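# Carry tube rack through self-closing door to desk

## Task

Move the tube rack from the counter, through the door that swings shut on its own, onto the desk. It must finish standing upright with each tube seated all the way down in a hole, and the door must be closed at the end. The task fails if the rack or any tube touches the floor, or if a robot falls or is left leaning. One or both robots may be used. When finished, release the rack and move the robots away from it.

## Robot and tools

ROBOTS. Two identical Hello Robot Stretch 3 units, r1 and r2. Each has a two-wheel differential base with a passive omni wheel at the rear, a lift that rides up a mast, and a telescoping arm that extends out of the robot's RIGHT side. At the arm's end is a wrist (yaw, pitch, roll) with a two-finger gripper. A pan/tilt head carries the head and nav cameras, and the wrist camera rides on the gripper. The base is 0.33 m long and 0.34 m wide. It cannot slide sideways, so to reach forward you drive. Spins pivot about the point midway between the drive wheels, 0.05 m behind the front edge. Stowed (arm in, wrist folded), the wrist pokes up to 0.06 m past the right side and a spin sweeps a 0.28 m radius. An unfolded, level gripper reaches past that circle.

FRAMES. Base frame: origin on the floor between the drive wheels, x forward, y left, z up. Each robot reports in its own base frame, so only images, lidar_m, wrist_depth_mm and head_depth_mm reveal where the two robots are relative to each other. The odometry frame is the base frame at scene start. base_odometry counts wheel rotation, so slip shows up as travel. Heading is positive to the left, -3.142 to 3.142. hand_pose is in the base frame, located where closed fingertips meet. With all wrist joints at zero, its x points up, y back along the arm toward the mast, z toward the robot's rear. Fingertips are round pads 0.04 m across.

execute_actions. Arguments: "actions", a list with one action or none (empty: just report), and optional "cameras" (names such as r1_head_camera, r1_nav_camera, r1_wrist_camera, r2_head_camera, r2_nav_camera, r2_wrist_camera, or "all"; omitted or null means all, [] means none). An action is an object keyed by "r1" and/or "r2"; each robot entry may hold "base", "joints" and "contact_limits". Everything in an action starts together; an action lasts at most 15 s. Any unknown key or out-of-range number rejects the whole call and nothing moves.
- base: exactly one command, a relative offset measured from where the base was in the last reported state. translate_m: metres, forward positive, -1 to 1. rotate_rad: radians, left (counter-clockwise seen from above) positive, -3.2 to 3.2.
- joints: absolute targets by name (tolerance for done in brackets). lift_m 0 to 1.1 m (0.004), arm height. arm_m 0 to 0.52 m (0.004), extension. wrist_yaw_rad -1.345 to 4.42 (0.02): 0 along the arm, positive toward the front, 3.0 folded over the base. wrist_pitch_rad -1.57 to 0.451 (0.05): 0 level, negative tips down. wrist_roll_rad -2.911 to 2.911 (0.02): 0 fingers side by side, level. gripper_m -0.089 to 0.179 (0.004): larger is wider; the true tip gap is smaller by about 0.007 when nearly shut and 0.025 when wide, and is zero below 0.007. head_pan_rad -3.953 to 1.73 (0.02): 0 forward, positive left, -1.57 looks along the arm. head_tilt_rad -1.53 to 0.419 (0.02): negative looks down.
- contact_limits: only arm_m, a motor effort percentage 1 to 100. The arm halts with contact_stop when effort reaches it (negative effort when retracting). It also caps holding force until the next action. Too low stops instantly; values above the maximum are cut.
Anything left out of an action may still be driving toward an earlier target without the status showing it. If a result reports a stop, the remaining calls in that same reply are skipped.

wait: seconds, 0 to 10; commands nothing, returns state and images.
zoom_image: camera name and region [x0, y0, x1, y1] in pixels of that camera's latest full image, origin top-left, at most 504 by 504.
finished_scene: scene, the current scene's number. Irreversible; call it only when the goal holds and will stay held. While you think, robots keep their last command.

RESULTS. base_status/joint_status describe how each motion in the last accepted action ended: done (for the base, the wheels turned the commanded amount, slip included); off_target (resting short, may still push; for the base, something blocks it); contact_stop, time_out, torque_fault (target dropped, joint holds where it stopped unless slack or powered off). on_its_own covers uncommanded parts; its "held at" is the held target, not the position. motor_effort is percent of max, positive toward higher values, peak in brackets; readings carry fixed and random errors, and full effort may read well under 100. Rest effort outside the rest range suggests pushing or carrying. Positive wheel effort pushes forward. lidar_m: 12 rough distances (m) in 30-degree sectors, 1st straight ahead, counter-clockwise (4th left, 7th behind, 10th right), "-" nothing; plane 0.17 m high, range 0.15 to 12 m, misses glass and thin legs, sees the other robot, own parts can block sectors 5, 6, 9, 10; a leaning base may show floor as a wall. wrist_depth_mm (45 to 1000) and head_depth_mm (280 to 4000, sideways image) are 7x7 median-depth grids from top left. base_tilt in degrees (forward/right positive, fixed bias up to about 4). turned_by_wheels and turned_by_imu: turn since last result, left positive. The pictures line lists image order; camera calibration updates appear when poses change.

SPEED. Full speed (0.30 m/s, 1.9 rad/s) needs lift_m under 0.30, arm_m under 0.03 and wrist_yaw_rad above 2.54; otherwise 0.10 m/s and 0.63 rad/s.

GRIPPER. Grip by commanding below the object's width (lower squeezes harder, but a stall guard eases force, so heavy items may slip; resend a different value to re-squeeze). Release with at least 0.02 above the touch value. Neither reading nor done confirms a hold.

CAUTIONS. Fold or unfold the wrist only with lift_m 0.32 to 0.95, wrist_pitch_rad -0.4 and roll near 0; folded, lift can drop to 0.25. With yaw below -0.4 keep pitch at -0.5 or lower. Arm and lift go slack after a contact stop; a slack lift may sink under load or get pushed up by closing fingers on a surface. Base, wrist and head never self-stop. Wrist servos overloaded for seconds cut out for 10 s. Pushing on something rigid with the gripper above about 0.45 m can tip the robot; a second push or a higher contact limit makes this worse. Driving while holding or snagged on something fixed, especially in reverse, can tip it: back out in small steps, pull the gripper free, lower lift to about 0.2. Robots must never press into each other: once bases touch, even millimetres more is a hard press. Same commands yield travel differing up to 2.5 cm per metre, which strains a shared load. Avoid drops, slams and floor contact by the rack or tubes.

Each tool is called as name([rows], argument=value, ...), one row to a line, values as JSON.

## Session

execute_actions([
  {"r1":{"joints":{"head_tilt_rad":-0.5}},"r2":{"joints":{"head_tilt_rad":-0.5}}},
])

Scene clock: 0.87 s.
r1.base_odometry: x=+0.000 y=+0.000 heading=+0.000 (m, m, rad; r1's odometry frame)
r1.turned_by_wheels: +0.000 (rad since the last result)
r1.turned_by_imu: +0.000 (rad since the last result)
r1.base_tilt: forward=-2.4 right=-1.0 (deg)
r1.lidar_m: 2.36 1.56 1.26 0.84 0.78 0.80 0.86 0.80 0.81 1.03 1.82 1.86
r1.head_depth_mm: 1798 1893 1992 2148 2150 1644 1324 / 1973 2112 2244 2424 2139 1633 1333 / 2158 2346 2512 2719 2137 1642 1327 / 2425 2675 2888 2969 2155 1639 1334 / 2774 3071 3301 3152 2149 1632 1326 / 2854 3025 2557 2705 2139 1639 1315 / 2628 2858 2377 2497 2167 1652 1330
r1.base_status: not commanded
r1.joint_positions: lift_m=+0.514 arm_m=+0.003 wrist_yaw_rad=+3.055 wrist_pitch_rad=-0.431 wrist_roll_rad=-0.015 gripper_m=+0.037 head_pan_rad=-0.018 head_tilt_rad=-0.493
r1.joint_status: all done
r1.motor_effort: left_wheel=+1(0) right_wheel=+0(0) lift_m=+28(28) arm_m=+0(0) wrist_yaw_rad=+0(0) wrist_pitch_rad=+7(7) wrist_roll_rad=+0(0) gripper_m=-1(1) head_pan_rad=-1(0) head_tilt_rad=-3(30) (%)
r1.hand_pose: x=-0.0019 y=+0.0742 z=+0.5236 quat_wxyz=(+0.181, +0.691, +0.123, +0.689) (m; r1's base frame)
r1.wrist_depth_mm: 615 - 859 - - - - / 647 - 914 - - - - / 673 747 - - - - - / 702 799 - - - - - / 749 869 - 930 960 914 927 / 771 835 - 805 801 790 804 / 691 703 - 707 686 684 690
r2.base_odometry: x=+0.000 y=+0.000 heading=+0.000 (m, m, rad; r2's odometry frame)
r2.turned_by_wheels: +0.000 (rad since the last result)
r2.turned_by_imu: +0.000 (rad since the last result)
r2.base_tilt: forward=+2.9 right=+1.4 (deg)
r2.lidar_m: 1.56 2.17 1.76 1.74 0.91 0.75 0.74 0.82 0.88 0.88 0.97 1.50
r2.head_depth_mm: 1869 2046 2197 2305 1836 1481 1242 / 1910 2124 2254 2295 1781 1483 1240 / 1972 2162 2351 2394 1853 1488 1245 / 1990 2181 2430 2434 1850 1493 1247 / 2015 2233 2472 2454 1846 1496 1251 / 2045 2243 2524 2462 1868 1501 1254 / 2078 2302 2564 2456 1867 1501 1253
r2.base_status: not commanded
r2.joint_positions: lift_m=+0.551 arm_m=+0.002 wrist_yaw_rad=+3.133 wrist_pitch_rad=-0.567 wrist_roll_rad=+0.014 gripper_m=+0.037 head_pan_rad=-0.001 head_tilt_rad=-0.493
r2.joint_status: all done
r2.motor_effort: left_wheel=-1(1) right_wheel=+0(0) lift_m=+28(28) arm_m=-1(0) wrist_yaw_rad=+0(1) wrist_pitch_rad=+5(6) wrist_roll_rad=+0(0) gripper_m=+1(1) head_pan_rad=+0(1) head_tilt_rad=-2(21) (%)
r2.hand_pose: x=-0.0195 y=+0.0557 z=+0.5319 quat_wxyz=(+0.202, +0.684, +0.194, +0.674) (m; r2's base frame)
r2.wrist_depth_mm: 721 995 - - - - - / 720 - - - - - - / 747 - - - - - - / 817 943 964 947 946 960 994 / 787 809 833 812 823 801 827 / 705 693 717 726 718 717 720 / 628 633 - - 642 649 653
pictures: r1_head_camera (sideways: a quarter turn clockwise sets it upright), r1_nav_camera (sideways: a quarter turn counterclockwise sets it upright), r1_wrist_camera, r2_head_camera (sideways: a quarter turn clockwise sets it upright), r2_nav_camera (sideways: a quarter turn counterclockwise sets it upright), r2_wrist_camera
camera_calibration (this result's frames):
r1_head_camera: T_world_to_cam=[[-0.42971, 0.0492538, -0.901623, 1.19724], [0.0803528, 0.996636, 0.0161484, -0.0203611], [0.899385, -0.0655088, -0.432222, 0.509971], [0, 0, 0, 1]] pos_world=[0.0574402, -0.00526834, 1.3002]
r1_nav_camera: T_world_to_cam=[[0.469275, -0.00652622, 0.883028, -1.11437], [0.0032091, -0.999953, -0.00909582, 0.0642648], [0.883046, 0.00710216, -0.469232, 0.560069], [0, 0, 0, 1]] pos_world=[0.0281708, 0.0530115, 1.2474]
r1_wrist_camera: T_world_to_cam=[[0.995296, -0.0956059, 0.0156909, 0.00205279], [-0.0412647, -0.564845, -0.824165, 0.508951], [0.087658, 0.81964, -0.566133, 0.404173], [0, 0, 0, 1]] pos_world=[-0.0164704, -0.043602, 0.648243]
r2_head_camera: T_world_to_cam=[[-0.49937, 0.00373703, -0.866381, 1.15354], [0.00417559, 0.999989, 0.00190659, 0.00204048], [0.866379, -0.00266555, -0.499381, 0.599511], [0, 0, 0, 1]] pos_world=[0.0566294, -0.00475323, 1.29878]
r2_nav_camera: T_world_to_cam=[[0.45923, -0.0257154, 0.887945, -1.11197], [0.0281458, -0.998658, -0.0434782, 0.107468], [0.887871, 0.0449584, -0.45789, 0.543533], [0, 0, 0, 1]] pos_world=[0.0250391, 0.054293, 1.24092]
r2_wrist_camera: T_world_to_cam=[[0.999878, -0.0118802, -0.0101845, 0.024023], [-0.0156182, -0.717426, -0.696459, 0.435969], [0.000967468, 0.696533, -0.717524, 0.507347], [0, 0, 0, 1]] pos_world=[-0.0177019, -0.0403234, 0.667913]
Images, in order (width x height): r1_head_camera 896x504, r1_nav_camera 672x504, r1_wrist_camera 644x364, r2_head_camera 896x504, r2_nav_camera 672x504, r2_wrist_camera 644x364.

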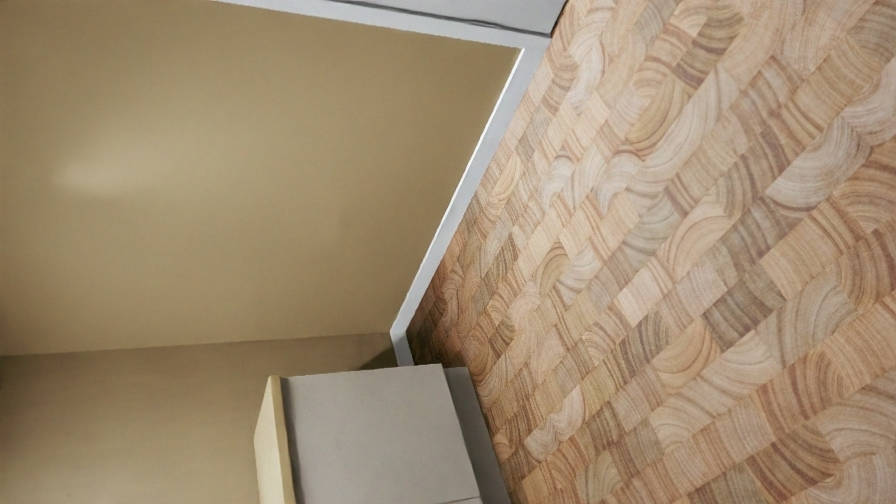

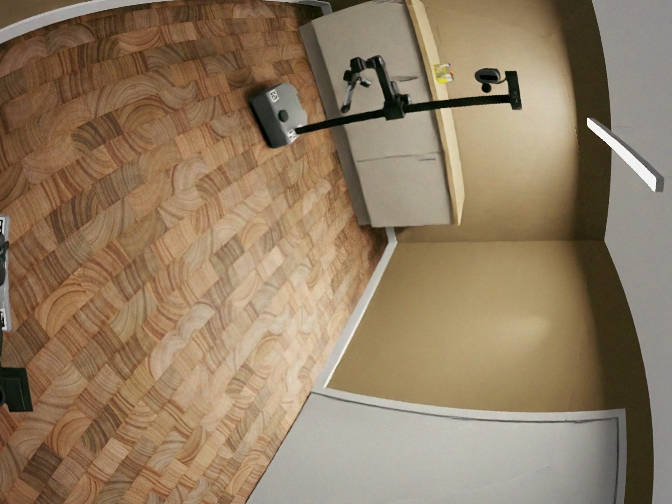

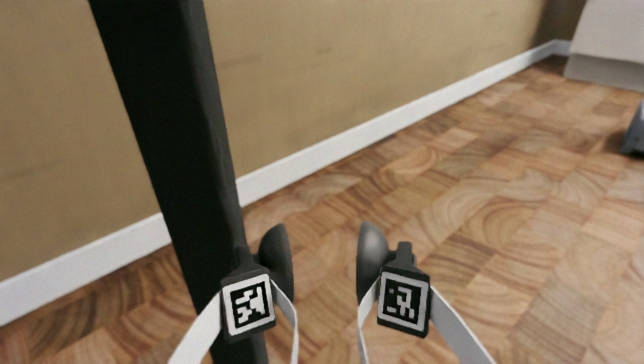

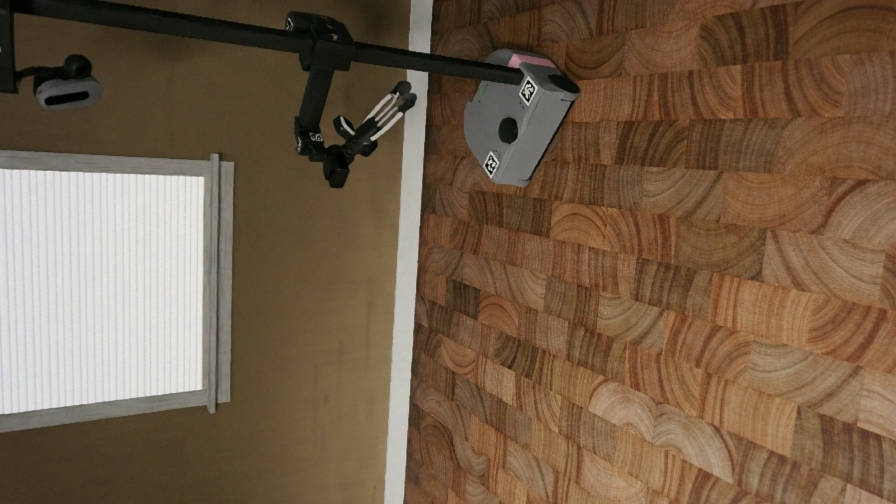

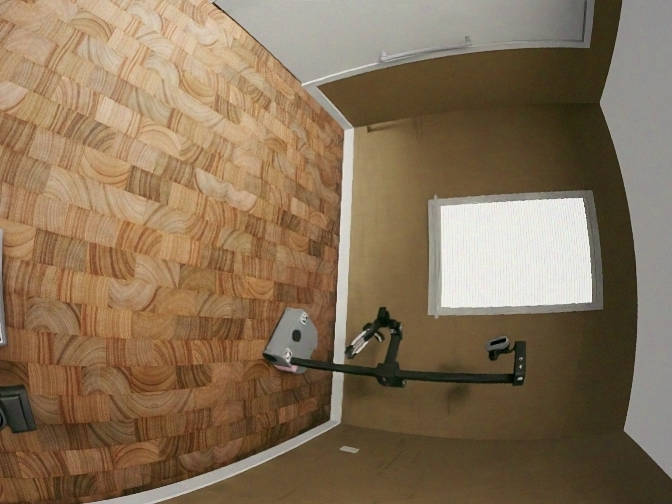

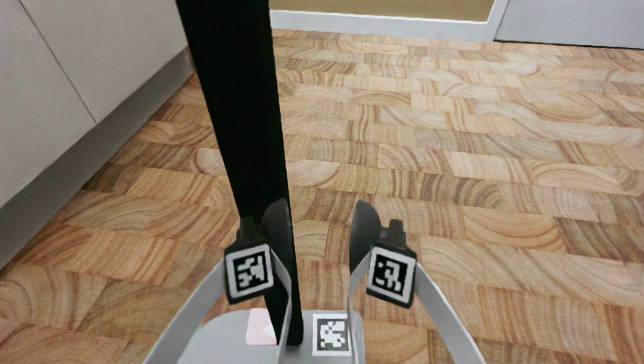

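execute_actions([
  {"r1":{"base":{"translate_m":0.89},"joints":{"lift_m":0.27}},"r2":{"base":{"translate_m":-0.25},"joints":{"lift_m":0.9,"wrist_pitch_rad":-0.4}}},
], cameras=[])

execute_actions([
  {"r1":{"base":{"rotate_rad":-0.96},"joints":{"lift_m":0.6}},"r2":{"base":{"rotate_rad":-1.75},"joints":{"head_pan_rad":-1.57,"wrist_yaw_rad":1.57,"gripper_m":0.17}}},
], cameras=[])

execute_actions([
  {"r1":{"base":{"translate_m":0.8},"joints":{"lift_m":0.9,"arm_m":0.365,"wrist_yaw_rad":1.57,"wrist_pitch_rad":0,"gripper_m":0.1}},"r2":{"joints":{"wrist_pitch_rad":0}}},
], cameras=["r1_wrist_camera","r1_nav_camera","r2_head_camera"])

Scene clock: 18.30 s.
r1.base_odometry: x=+0.890 y=+0.000 heading=+0.000 (m, m, rad; r1's odometry frame)
r1.turned_by_wheels: +0.000 (rad since the last result)
r1.turned_by_imu: +0.007 (rad since the last result)
r1.base_tilt: forward=-2.5 right=-1.0 (deg)
r1.lidar_m: 1.69 1.61 1.18 1.41 1.31 1.32 1.63 1.52 1.54 1.41 1.32 1.33
r1.head_depth_mm: 1271 1349 1434 1530 1641 1626 1313 / 1401 1494 1588 1714 1848 1640 1323 / 1555 1681 1806 1964 2073 1649 1323 / 1739 1876 2061 2275 2156 1635 1327 / 2002 2184 2430 2632 2143 1639 1329 / 2134 2256 2439 2590 1966 1643 1324 / 1981 2089 1681 1707 1855 1629 1326
r1.base_status: done
r1.joint_positions: lift_m=+0.270 arm_m=+0.003 wrist_yaw_rad=+3.055 wrist_pitch_rad=-0.432 wrist_roll_rad=-0.015 gripper_m=+0.037 head_pan_rad=-0.018 head_tilt_rad=-0.495
r1.joint_status: all done
r1.motor_effort: left_wheel=+0(12) right_wheel=+1(4) lift_m=+23(25) arm_m=+0(1) wrist_yaw_rad=+0(0) wrist_pitch_rad=+8(8) wrist_roll_rad=+0(0) gripper_m=+0(0) head_pan_rad=+0(0) head_tilt_rad=-2(3) (%)
r1.hand_pose: x=-0.0019 y=+0.0741 z=+0.2798 quat_wxyz=(+0.181, +0.691, +0.123, +0.689) (m; r1's base frame)
r1.wrist_depth_mm: - - - - - - - / - - - - - - - / 971 962 924 949 931 945 909 / 758 739 725 725 738 720 741 / 603 605 - 603 622 594 580 / 513 517 - 524 507 497 496 / 457 - - - 421 429 429
r2.base_odometry: x=-0.250 y=+0.000 heading=+0.000 (m, m, rad; r2's odometry frame)
r2.turned_by_wheels: +0.000 (rad since the last result)
r2.turned_by_imu: +0.001 (rad since the last result)
r2.base_tilt: forward=+2.7 right=+1.2 (deg)
r2.lidar_m: 1.12 1.20 1.80 1.19 0.61 0.50 0.50 0.55 0.84 0.84 0.92 1.43
r2.head_depth_mm: 2125 2313 2542 2402 1819 1482 1237 / 2152 2346 2577 2423 1838 1484 1244 / 2165 2366 2611 2434 1849 1482 1245 / 2199 2424 2674 2445 1786 1485 1245 / 2186 2380 2653 1472 1524 1457 1246 / 2227 2496 2776 2458 1628 1494 1257 / 982 2543 2829 2445 1863 1504 1255
r2.base_status: done
r2.joint_positions: lift_m=+0.900 arm_m=+0.002 wrist_yaw_rad=+3.133 wrist_pitch_rad=-0.417 wrist_roll_rad=+0.014 gripper_m=+0.037 head_pan_rad=-0.001 head_tilt_rad=-0.494
r2.joint_status: all done
r2.motor_effort: left_wheel=-1(6) right_wheel=+0(5) lift_m=+34(35) arm_m=+0(0) wrist_yaw_rad=-1(0) wrist_pitch_rad=+8(6) wrist_roll_rad=+0(0) gripper_m=-1(0) head_pan_rad=-1(0) head_tilt_rad=-2(2) (%)
r2.hand_pose: x=-0.0194 y=+0.0771 z=+0.9125 quat_wxyz=(+0.151, +0.697, +0.143, +0.687) (m; r2's base frame)
r2.wrist_depth_mm: 567 656 - - - - - / 473 650 - - - - - / 495 684 - - - - - / 514 692 946 - - - - / 519 718 - - - - - / 520 747 - - - - - / 534 702 - - - - -
pictures: none
No camera images: the call's "cameras" was empty. Leave "cameras" out to get every camera's image.

Scene clock: 22.13 s.
r1.base_odometry: x=+0.890 y=+0.000 heading=-0.960 (m, m, rad; r1's odometry frame)
r1.turned_by_wheels: -0.960 (rad since the last result)
r1.turned_by_imu: -0.948 (rad since the last result)
r1.base_tilt: forward=-2.4 right=-1.0 (deg)
r1.lidar_m: 1.32 1.35 1.67 1.61 1.68 1.36 1.31 1.35 1.58 1.51 1.57 1.38
r1.head_depth_mm: 1110 1207 1316 1458 1613 1637 1318 / 1107 1199 1314 1440 1610 1644 1327 / 1097 1185 1292 1417 1579 1633 1325 / 1093 1179 1291 1411 1560 1632 1315 / 1088 1167 1283 1395 1543 1643 1318 / 1073 1160 1253 1382 1521 1621 1325 / 1065 1147 1246 1355 1503 1604 1337
r1.base_status: done
r1.joint_positions: lift_m=+0.600 arm_m=+0.003 wrist_yaw_rad=+3.055 wrist_pitch_rad=-0.432 wrist_roll_rad=-0.015 gripper_m=+0.037 head_pan_rad=-0.018 head_tilt_rad=-0.495
r1.joint_status: all done
r1.motor_effort: left_wheel=+3(15) right_wheel=-2(5) lift_m=+33(33) arm_m=+0(1) wrist_yaw_rad=+0(0) wrist_pitch_rad=+8(8) wrist_roll_rad=+0(0) gripper_m=+0(1) head_pan_rad=+0(1) head_tilt_rad=-2(1) (%)
r1.hand_pose: x=-0.0019 y=+0.0741 z=+0.6093 quat_wxyz=(+0.181, +0.691, +0.123, +0.689) (m; r1's base frame)
r1.wrist_depth_mm: - - - - - - - / - - - - - - - / - - - - - - - / - - - - - - - / - - - - - - - / 942 928 - 902 915 891 897 / 787 803 - 795 776 770 774
r2.base_odometry: x=-0.250 y=+0.000 heading=-1.750 (m, m, rad; r2's odometry frame)
r2.turned_by_wheels: -1.750 (rad since the last result)
r2.turned_by_imu: -1.746 (rad since the last result)
r2.base_tilt: forward=+2.9 right=+1.2 (deg)
r2.lidar_m: 0.84 0.87 1.16 2.64 2.59 1.87 1.79 0.71 0.51 0.50 0.51 0.70
r2.head_depth_mm: 922 1012 1070 732 599 675 - / 920 1011 1067 737 600 677 - / 916 1007 1067 640 603 676 - / 917 1007 1067 666 604 692 827 / 916 1006 1067 745 606 694 824 / 915 1004 1063 751 608 693 803 / 914 1001 1061 750 610 692 803
r2.base_status: done
r2.joint_positions: lift_m=+0.900 arm_m=+0.002 wrist_yaw_rad=+1.572 wrist_pitch_rad=-0.417 wrist_roll_rad=+0.014 gripper_m=+0.170 head_pan_rad=-1.563 head_tilt_rad=-0.494
r2.joint_status: all done
r2.motor_effort: left_wheel=+3(8) right_wheel=-4(7) lift_m=+34(34) arm_m=-1(1) wrist_yaw_rad=-2(1) wrist_pitch_rad=+8(8) wrist_roll_rad=+0(0) gripper_m=+0(84) head_pan_rad=-3(29) head_tilt_rad=-2(2) (%)
r2.hand_pose: x=+0.2031 y=-0.1473 z=+0.9125 quat_wxyz=(+0.590, +0.596, -0.389, +0.382) (m; r2's base frame)
r2.wrist_depth_mm: 700 701 695 694 707 705 703 / 772 781 780 773 778 767 397 / 862 870 859 860 865 820 401 / 980 979 945 981 976 608 405 / - - - - - 707 404 / - - - - - 706 386 / - - - - - 605 415
pictures: none
No camera images: the call's "cameras" was empty. Leave "cameras" out to get every camera's image.

Scene clock: 31.37 s.
r1.base_odometry: x=+1.349 y=-0.655 heading=-0.960 (m, m, rad; r1's odometry frame)
r1.turned_by_wheels: +0.000 (rad since the last result)
r1.turned_by_imu: +0.004 (rad since the last result)
r1.base_tilt: forward=-2.4 right=-1.0 (deg)
r1.lidar_m: 0.52 0.54 0.72 1.62 1.67 1.54 2.11 2.16 1.57 1.51 0.75 0.54
r1.head_depth_mm: 406 441 481 528 589 664 756 / 403 437 477 525 581 653 749 / 401 434 473 518 576 646 736 / 398 431 467 514 569 637 725 / 394 427 464 509 563 630 717 / 392 423 459 505 557 623 706 / 389 420 457 500 553 618 695
r1.base_status: done
r1.joint_positions: lift_m=+0.900 arm_m=+0.365 wrist_yaw_rad=+1.570 wrist_pitch_rad=-0.022 wrist_roll_rad=-0.015 gripper_m=+0.100 head_pan_rad=-0.018 head_tilt_rad=-0.495
r1.joint_status: all done
r1.motor_effort: left_wheel=+3(12) right_wheel=-2(3) lift_m=+32(33) arm_m=+4(5) wrist_yaw_rad=+0(2) wrist_pitch_rad=+12(12) wrist_roll_rad=+0(0) gripper_m=+0(78) head_pan_rad=+0(0) head_tilt_rad=-2(2) (%)
r1.hand_pose: x=+0.2343 y=-0.5099 z=+1.0087 quat_wxyz=(+0.510, +0.501, -0.490, +0.498) (m; r1's base frame)
r1.wrist_depth_mm: 409 415 421 424 419 419 430 / 423 422 429 434 437 430 439 / 432 437 437 446 445 439 450 / 440 446 451 456 460 451 464 / 454 463 468 460 476 465 480 / 467 471 477 481 491 486 498 / 489 482 493 498 495 498 513
r2.base_odometry: x=-0.250 y=+0.000 heading=-1.750 (m, m, rad; r2's odometry frame)
r2.turned_by_wheels: +0.000 (rad since the last result)
r2.turned_by_imu: +0.001 (rad since the last result)
r2.base_tilt: forward=+2.7 right=+1.2 (deg)
r2.lidar_m: 0.84 0.87 1.16 2.64 2.59 1.54 1.78 0.71 0.52 0.50 0.51 0.70
r2.head_depth_mm: 919 1012 1073 734 597 677 - / 920 1007 1068 736 600 677 - / 921 1008 1069 639 603 676 - / 919 1005 1066 667 604 692 823 / 919 1001 1064 745 605 692 827 / 914 1005 1060 749 608 691 784 / 912 1000 1060 752 611 692 773
r2.base_status: not commanded
r2.joint_positions: lift_m=+0.900 arm_m=+0.002 wrist_yaw_rad=+1.572 wrist_pitch_rad=-0.021 wrist_roll_rad=+0.014 gripper_m=+0.170 head_pan_rad=-1.563 head_tilt_rad=-0.494
r2.joint_status: all done
r2.motor_effort: left_wheel=+3(3) right_wheel=-4(3) lift_m=+34(34) arm_m=+0(0) wrist_yaw_rad=-2(3) wrist_pitch_rad=+10(8) wrist_roll_rad=+0(0) gripper_m=-1(1) head_pan_rad=-2(3) head_tilt_rad=-2(2) (%)
r2.hand_pose: x=+0.2343 y=-0.1472 z=+1.0090 quat_wxyz=(+0.502, +0.509, -0.497, +0.492) (m; r2's base frame)
r2.wrist_depth_mm: 703 713 707 716 710 714 721 / 728 729 720 735 740 742 750 / 754 760 767 769 775 783 796 / 804 808 793 800 795 821 791 / 825 818 826 844 857 849 419 / 863 871 893 883 891 903 365 / 930 918 921 937 914 599 412
pictures: r1_nav_camera (sideways: a quarter turn counterclockwise sets it upright), r1_wrist_camera, r2_head_camera (sideways: a quarter turn clockwise sets it upright)
camera_calibration (this result's frames):
r1_nav_camera: T_world_to_cam=[[0.470485, -0.00654807, 0.882384, -1.11353], [0.00319668, -0.999953, -0.009125, 0.0643029], [0.882402, 0.00711387, -0.470442, 0.561648], [0, 0, 0, 1]] pos_world=[0.028096, 0.0530129, 1.24737]
r1_wrist_camera: T_world_to_cam=[[-0.0147275, -0.999832, 0.0109288, -0.516086], [-0.191498, -0.00790726, -0.981461, 1.06648], [0.981383, -0.0165474, -0.191349, 0.123064], [0, 0, 0, 1]] pos_world=[0.0758543, -0.50553, 1.07589]
r2_head_camera: T_world_to_cam=[[-0.00083248, 0.499864, -0.866103, 1.15013], [0.999986, 0.00496622, 0.00190505, -0.00403198], [0.00525353, -0.866089, -0.499862, 0.60539], [0, 0, 0, 1]] pos_world=[0.00180895, -0.0505689, 1.29875]
Images, in order (width x height): r1_nav_camera 672x504, r1_wrist_camera 644x364, r2_head_camera 896x504.

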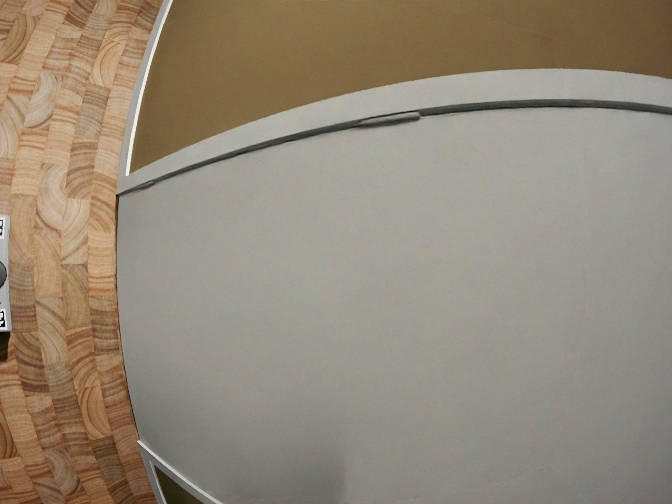

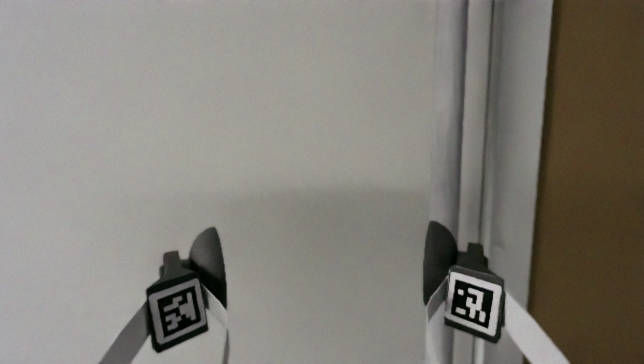

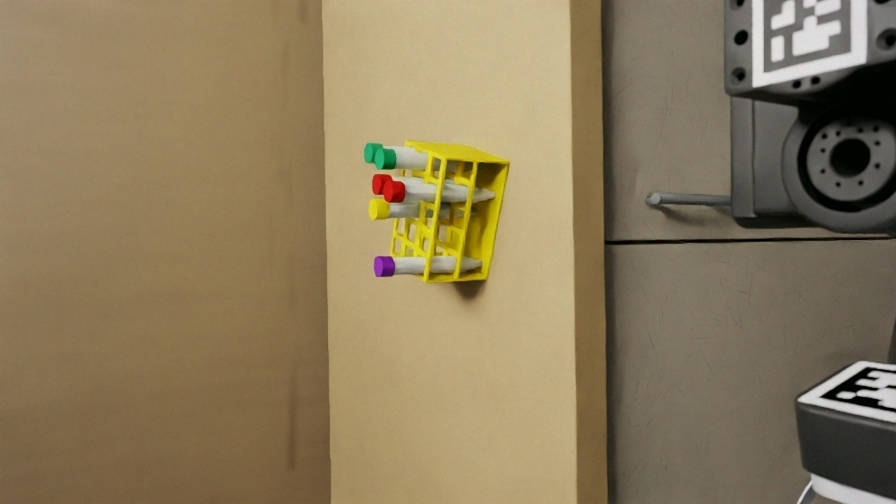

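execute_actions([
  {"r1":{"joints":{"arm_m":0.38,"wrist_yaw_rad":1.0,"gripper_m":0.12}},"r2":{"base":{"rotate_rad":-0.27},"joints":{"wrist_yaw_rad":0,"gripper_m":0.179}}},
], cameras=[])

execute_actions([
  {"r1":{"base":{"translate_m":0.285}},"r2":{"base":{"translate_m":0.15},"joints":{"lift_m":0.865,"arm_m":0.1}}},
], cameras=["r1_wrist_camera","r2_wrist_camera"])

Scene clock: 39.93 s.
r1.base_odometry: x=+1.349 y=-0.655 heading=-0.960 (m, m, rad; r1's odometry frame)
r1.turned_by_wheels: +0.000 (rad since the last result)
r1.turned_by_imu: +0.001 (rad since the last result)
r1.base_tilt: forward=-2.4 right=-1.0 (deg)
r1.lidar_m: 0.52 0.54 0.73 1.61 1.67 1.56 2.10 2.17 1.56 1.51 0.74 0.54
r1.head_depth_mm: 406 440 481 529 588 661 760 / 404 437 478 522 582 652 749 / 400 435 473 519 576 644 736 / 398 430 468 514 568 641 724 / 394 427 464 508 564 630 716 / 392 423 461 504 558 625 707 / 390 420 458 500 550 618 702
r1.base_status: not commanded
r1.joint_positions: lift_m=+0.900 arm_m=+0.380 wrist_yaw_rad=+1.002 wrist_pitch_rad=-0.022 wrist_roll_rad=-0.015 gripper_m=+0.120 head_pan_rad=-0.018 head_tilt_rad=-0.495
r1.joint_status: all done
r1.motor_effort: left_wheel=+3(3) right_wheel=-2(2) lift_m=+32(32) arm_m=+4(4) wrist_yaw_rad=-2(1) wrist_pitch_rad=+12(12) wrist_roll_rad=+0(0) gripper_m=-1(74) head_pan_rad=+0(0) head_tilt_rad=-2(2) (%)
r1.hand_pose: x=+0.1940 y=-0.6623 z=+1.0087 quat_wxyz=(+0.629, +0.344, -0.611, +0.335) (m; r1's base frame)
r1.wrist_depth_mm: 358 377 447 528 633 799 754 / 357 390 454 542 659 840 751 / 366 395 471 558 671 842 769 / 372 406 477 572 697 883 770 / 378 414 497 585 699 906 779 / 383 416 501 591 726 894 807 / 389 448 517 613 750 927 796
r2.base_odometry: x=-0.250 y=+0.000 heading=-2.020 (m, m, rad; r2's odometry frame)
r2.turned_by_wheels: -0.270 (rad since the last result)
r2.turned_by_imu: -0.269 (rad since the last result)
r2.base_tilt: forward=+2.8 right=+1.2 (deg)
r2.lidar_m: 0.84 0.84 0.95 1.60 2.64 1.54 1.79 1.03 0.58 0.50 0.50 0.57
r2.head_depth_mm: 1044 1158 1074 733 711 812 - / 1016 1120 1080 736 668 778 - / 985 1082 1085 740 612 - - / 957 1045 1095 742 604 705 858 / 932 1018 1073 652 616 677 802 / 910 987 1044 652 586 654 763 / 883 961 1025 718 568 626 727
r2.base_status: done
r2.joint_positions: lift_m=+0.900 arm_m=+0.002 wrist_yaw_rad=+0.003 wrist_pitch_rad=-0.020 wrist_roll_rad=+0.014 gripper_m=+0.179 head_pan_rad=-1.563 head_tilt_rad=-0.494
r2.joint_status: all done
r2.motor_effort: left_wheel=+2(9) right_wheel=-2(9) lift_m=+34(35) arm_m=+0(1) wrist_yaw_rad=-3(2) wrist_pitch_rad=+9(10) wrist_roll_rad=+0(0) gripper_m=-1(49) head_pan_rad=-4(3) head_tilt_rad=-1(2) (%)
r2.hand_pose: x=-0.0208 y=-0.4032 z=+1.0092 quat_wxyz=(+0.702, +0.008, -0.712, -0.007) (m; r2's base frame)
r2.wrist_depth_mm: 711 747 813 862 952 - - / 734 777 841 900 986 - - / 759 799 861 943 - - - / 636 407 378 665 682 685 687 / 398 395 366 405 404 443 417 / 303 291 287 296 320 339 437 / 237 253 279 325 363 407 454
pictures: none
No camera images: the call's "cameras" was empty. Leave "cameras" out to get every camera's image.

Scene clock: 43.83 s.
r1.base_odometry: x=+1.512 y=-0.889 heading=-0.960 (m, m, rad; r1's odometry frame)
r1.turned_by_wheels: +0.000 (rad since the last result)
r1.turned_by_imu: +0.001 (rad since the last result)
r1.base_tilt: forward=-2.4 right=-0.9 (deg)
r1.lidar_m: 0.23 0.24 0.33 0.87 1.67 1.94 2.38 2.17 1.57 0.95 0.34 0.24
r1.head_depth_mm: - - - - - - 297 / - - - - - - 293 / - - - - - - 292 / - - - - - - 291 / - - - - - - 288 / - - - - - - 286 / - - - - - - -
r1.base_status: done
r1.joint_positions: lift_m=+0.900 arm_m=+0.380 wrist_yaw_rad=+1.002 wrist_pitch_rad=-0.022 wrist_roll_rad=-0.015 gripper_m=+0.120 head_pan_rad=-0.018 head_tilt_rad=-0.495
r1.joint_status: not commanded
r1.motor_effort: left_wheel=-8(9) right_wheel=+9(9) lift_m=+32(32) arm_m=+4(4) wrist_yaw_rad=-2(2) wrist_pitch_rad=+12(12) wrist_roll_rad=+0(0) gripper_m=-1(1) head_pan_rad=+0(0) head_tilt_rad=-2(3) (%)
r1.hand_pose: x=+0.1940 y=-0.6624 z=+1.0087 quat_wxyz=(+0.629, +0.344, -0.611, +0.335) (m; r1's base frame)
r1.wrist_depth_mm: 140 154 177 118 230 311 419 / 143 157 181 121 238 326 444 / 145 159 184 124 243 335 466 / 146 162 187 128 251 351 490 / 149 164 192 131 254 373 517 / 152 162 198 135 264 421 547 / 154 179 202 139 270 380 614
r2.base_odometry: x=-0.315 y=-0.135 heading=-2.020 (m, m, rad; r2's odometry frame)
r2.turned_by_wheels: +0.000 (rad since the last result)
r2.turned_by_imu: +0.001 (rad since the last result)
r2.base_tilt: forward=+3.0 right=+1.0 (deg)
r2.lidar_m: 0.70 0.70 0.79 1.32 2.69 1.92 1.93 0.94 0.53 0.46 0.46 0.52
r2.head_depth_mm: 1004 1107 1075 733 605 - - / 972 1071 1078 737 579 - - / 944 1040 1086 629 625 - 868 / 918 1006 1068 648 573 652 775 / 894 976 1036 745 545 622 731 / 872 948 1014 748 565 594 695 / 847 924 984 754 567 569 660
r2.base_status: done
r2.joint_positions: lift_m=+0.865 arm_m=+0.100 wrist_yaw_rad=+0.002 wrist_pitch_rad=-0.020 wrist_roll_rad=+0.014 gripper_m=+0.179 head_pan_rad=-1.563 head_tilt_rad=-0.494
r2.joint_status: all done
r2.motor_effort: left_wheel=+3(9) right_wheel=-3(4) lift_m=+22(31) arm_m=+3(1) wrist_yaw_rad=-2(2) wrist_pitch_rad=+9(9) wrist_roll_rad=+0(0) gripper_m=-1(0) head_pan_rad=-2(3) head_tilt_rad=-2(2) (%)
r2.hand_pose: x=-0.0210 y=-0.5004 z=+0.9749 quat_wxyz=(+0.702, +0.008, -0.712, -0.007) (m; r2's base frame)
r2.wrist_depth_mm: 600 639 678 735 804 880 985 / 619 663 701 764 850 912 - / 628 691 715 261 862 982 - / 500 513 319 265 468 542 553 / 309 329 270 266 297 347 327 / - 226 226 229 230 231 235 / 169 177 178 179 179 180 187
pictures: r1_wrist_camera, r2_wrist_camera
camera_calibration (this result's frames):
r1_wrist_camera: T_world_to_cam=[[-0.550363, -0.834854, 0.0109308, -0.455994], [-0.165673, 0.0963667, -0.981461, 1.12162], [0.818323, -0.541971, -0.191349, -0.156329], [0, 0, 0, 1]] pos_world=[0.0627871, -0.573501, 1.07589]
r2_wrist_camera: T_world_to_cam=[[-0.999936, -0.00428943, -0.0104617, -0.0145635], [0.00905821, 0.249861, -0.968239, 1.09502], [0.00676716, -0.968272, -0.249807, -0.0762858], [0, 0, 0, 1]] pos_world=[-0.0239652, -0.347531, 1.04103]
Images, in order (width x height): r1_wrist_camera 644x364, r2_wrist_camera 644x364.

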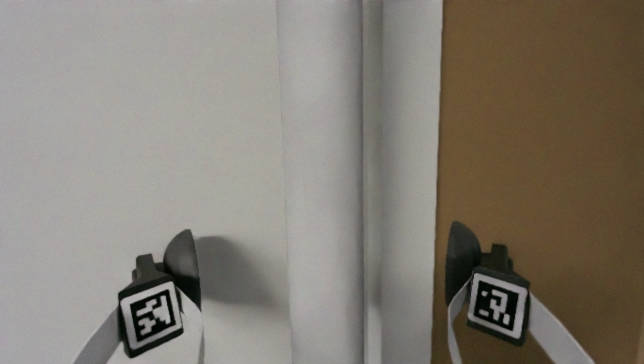

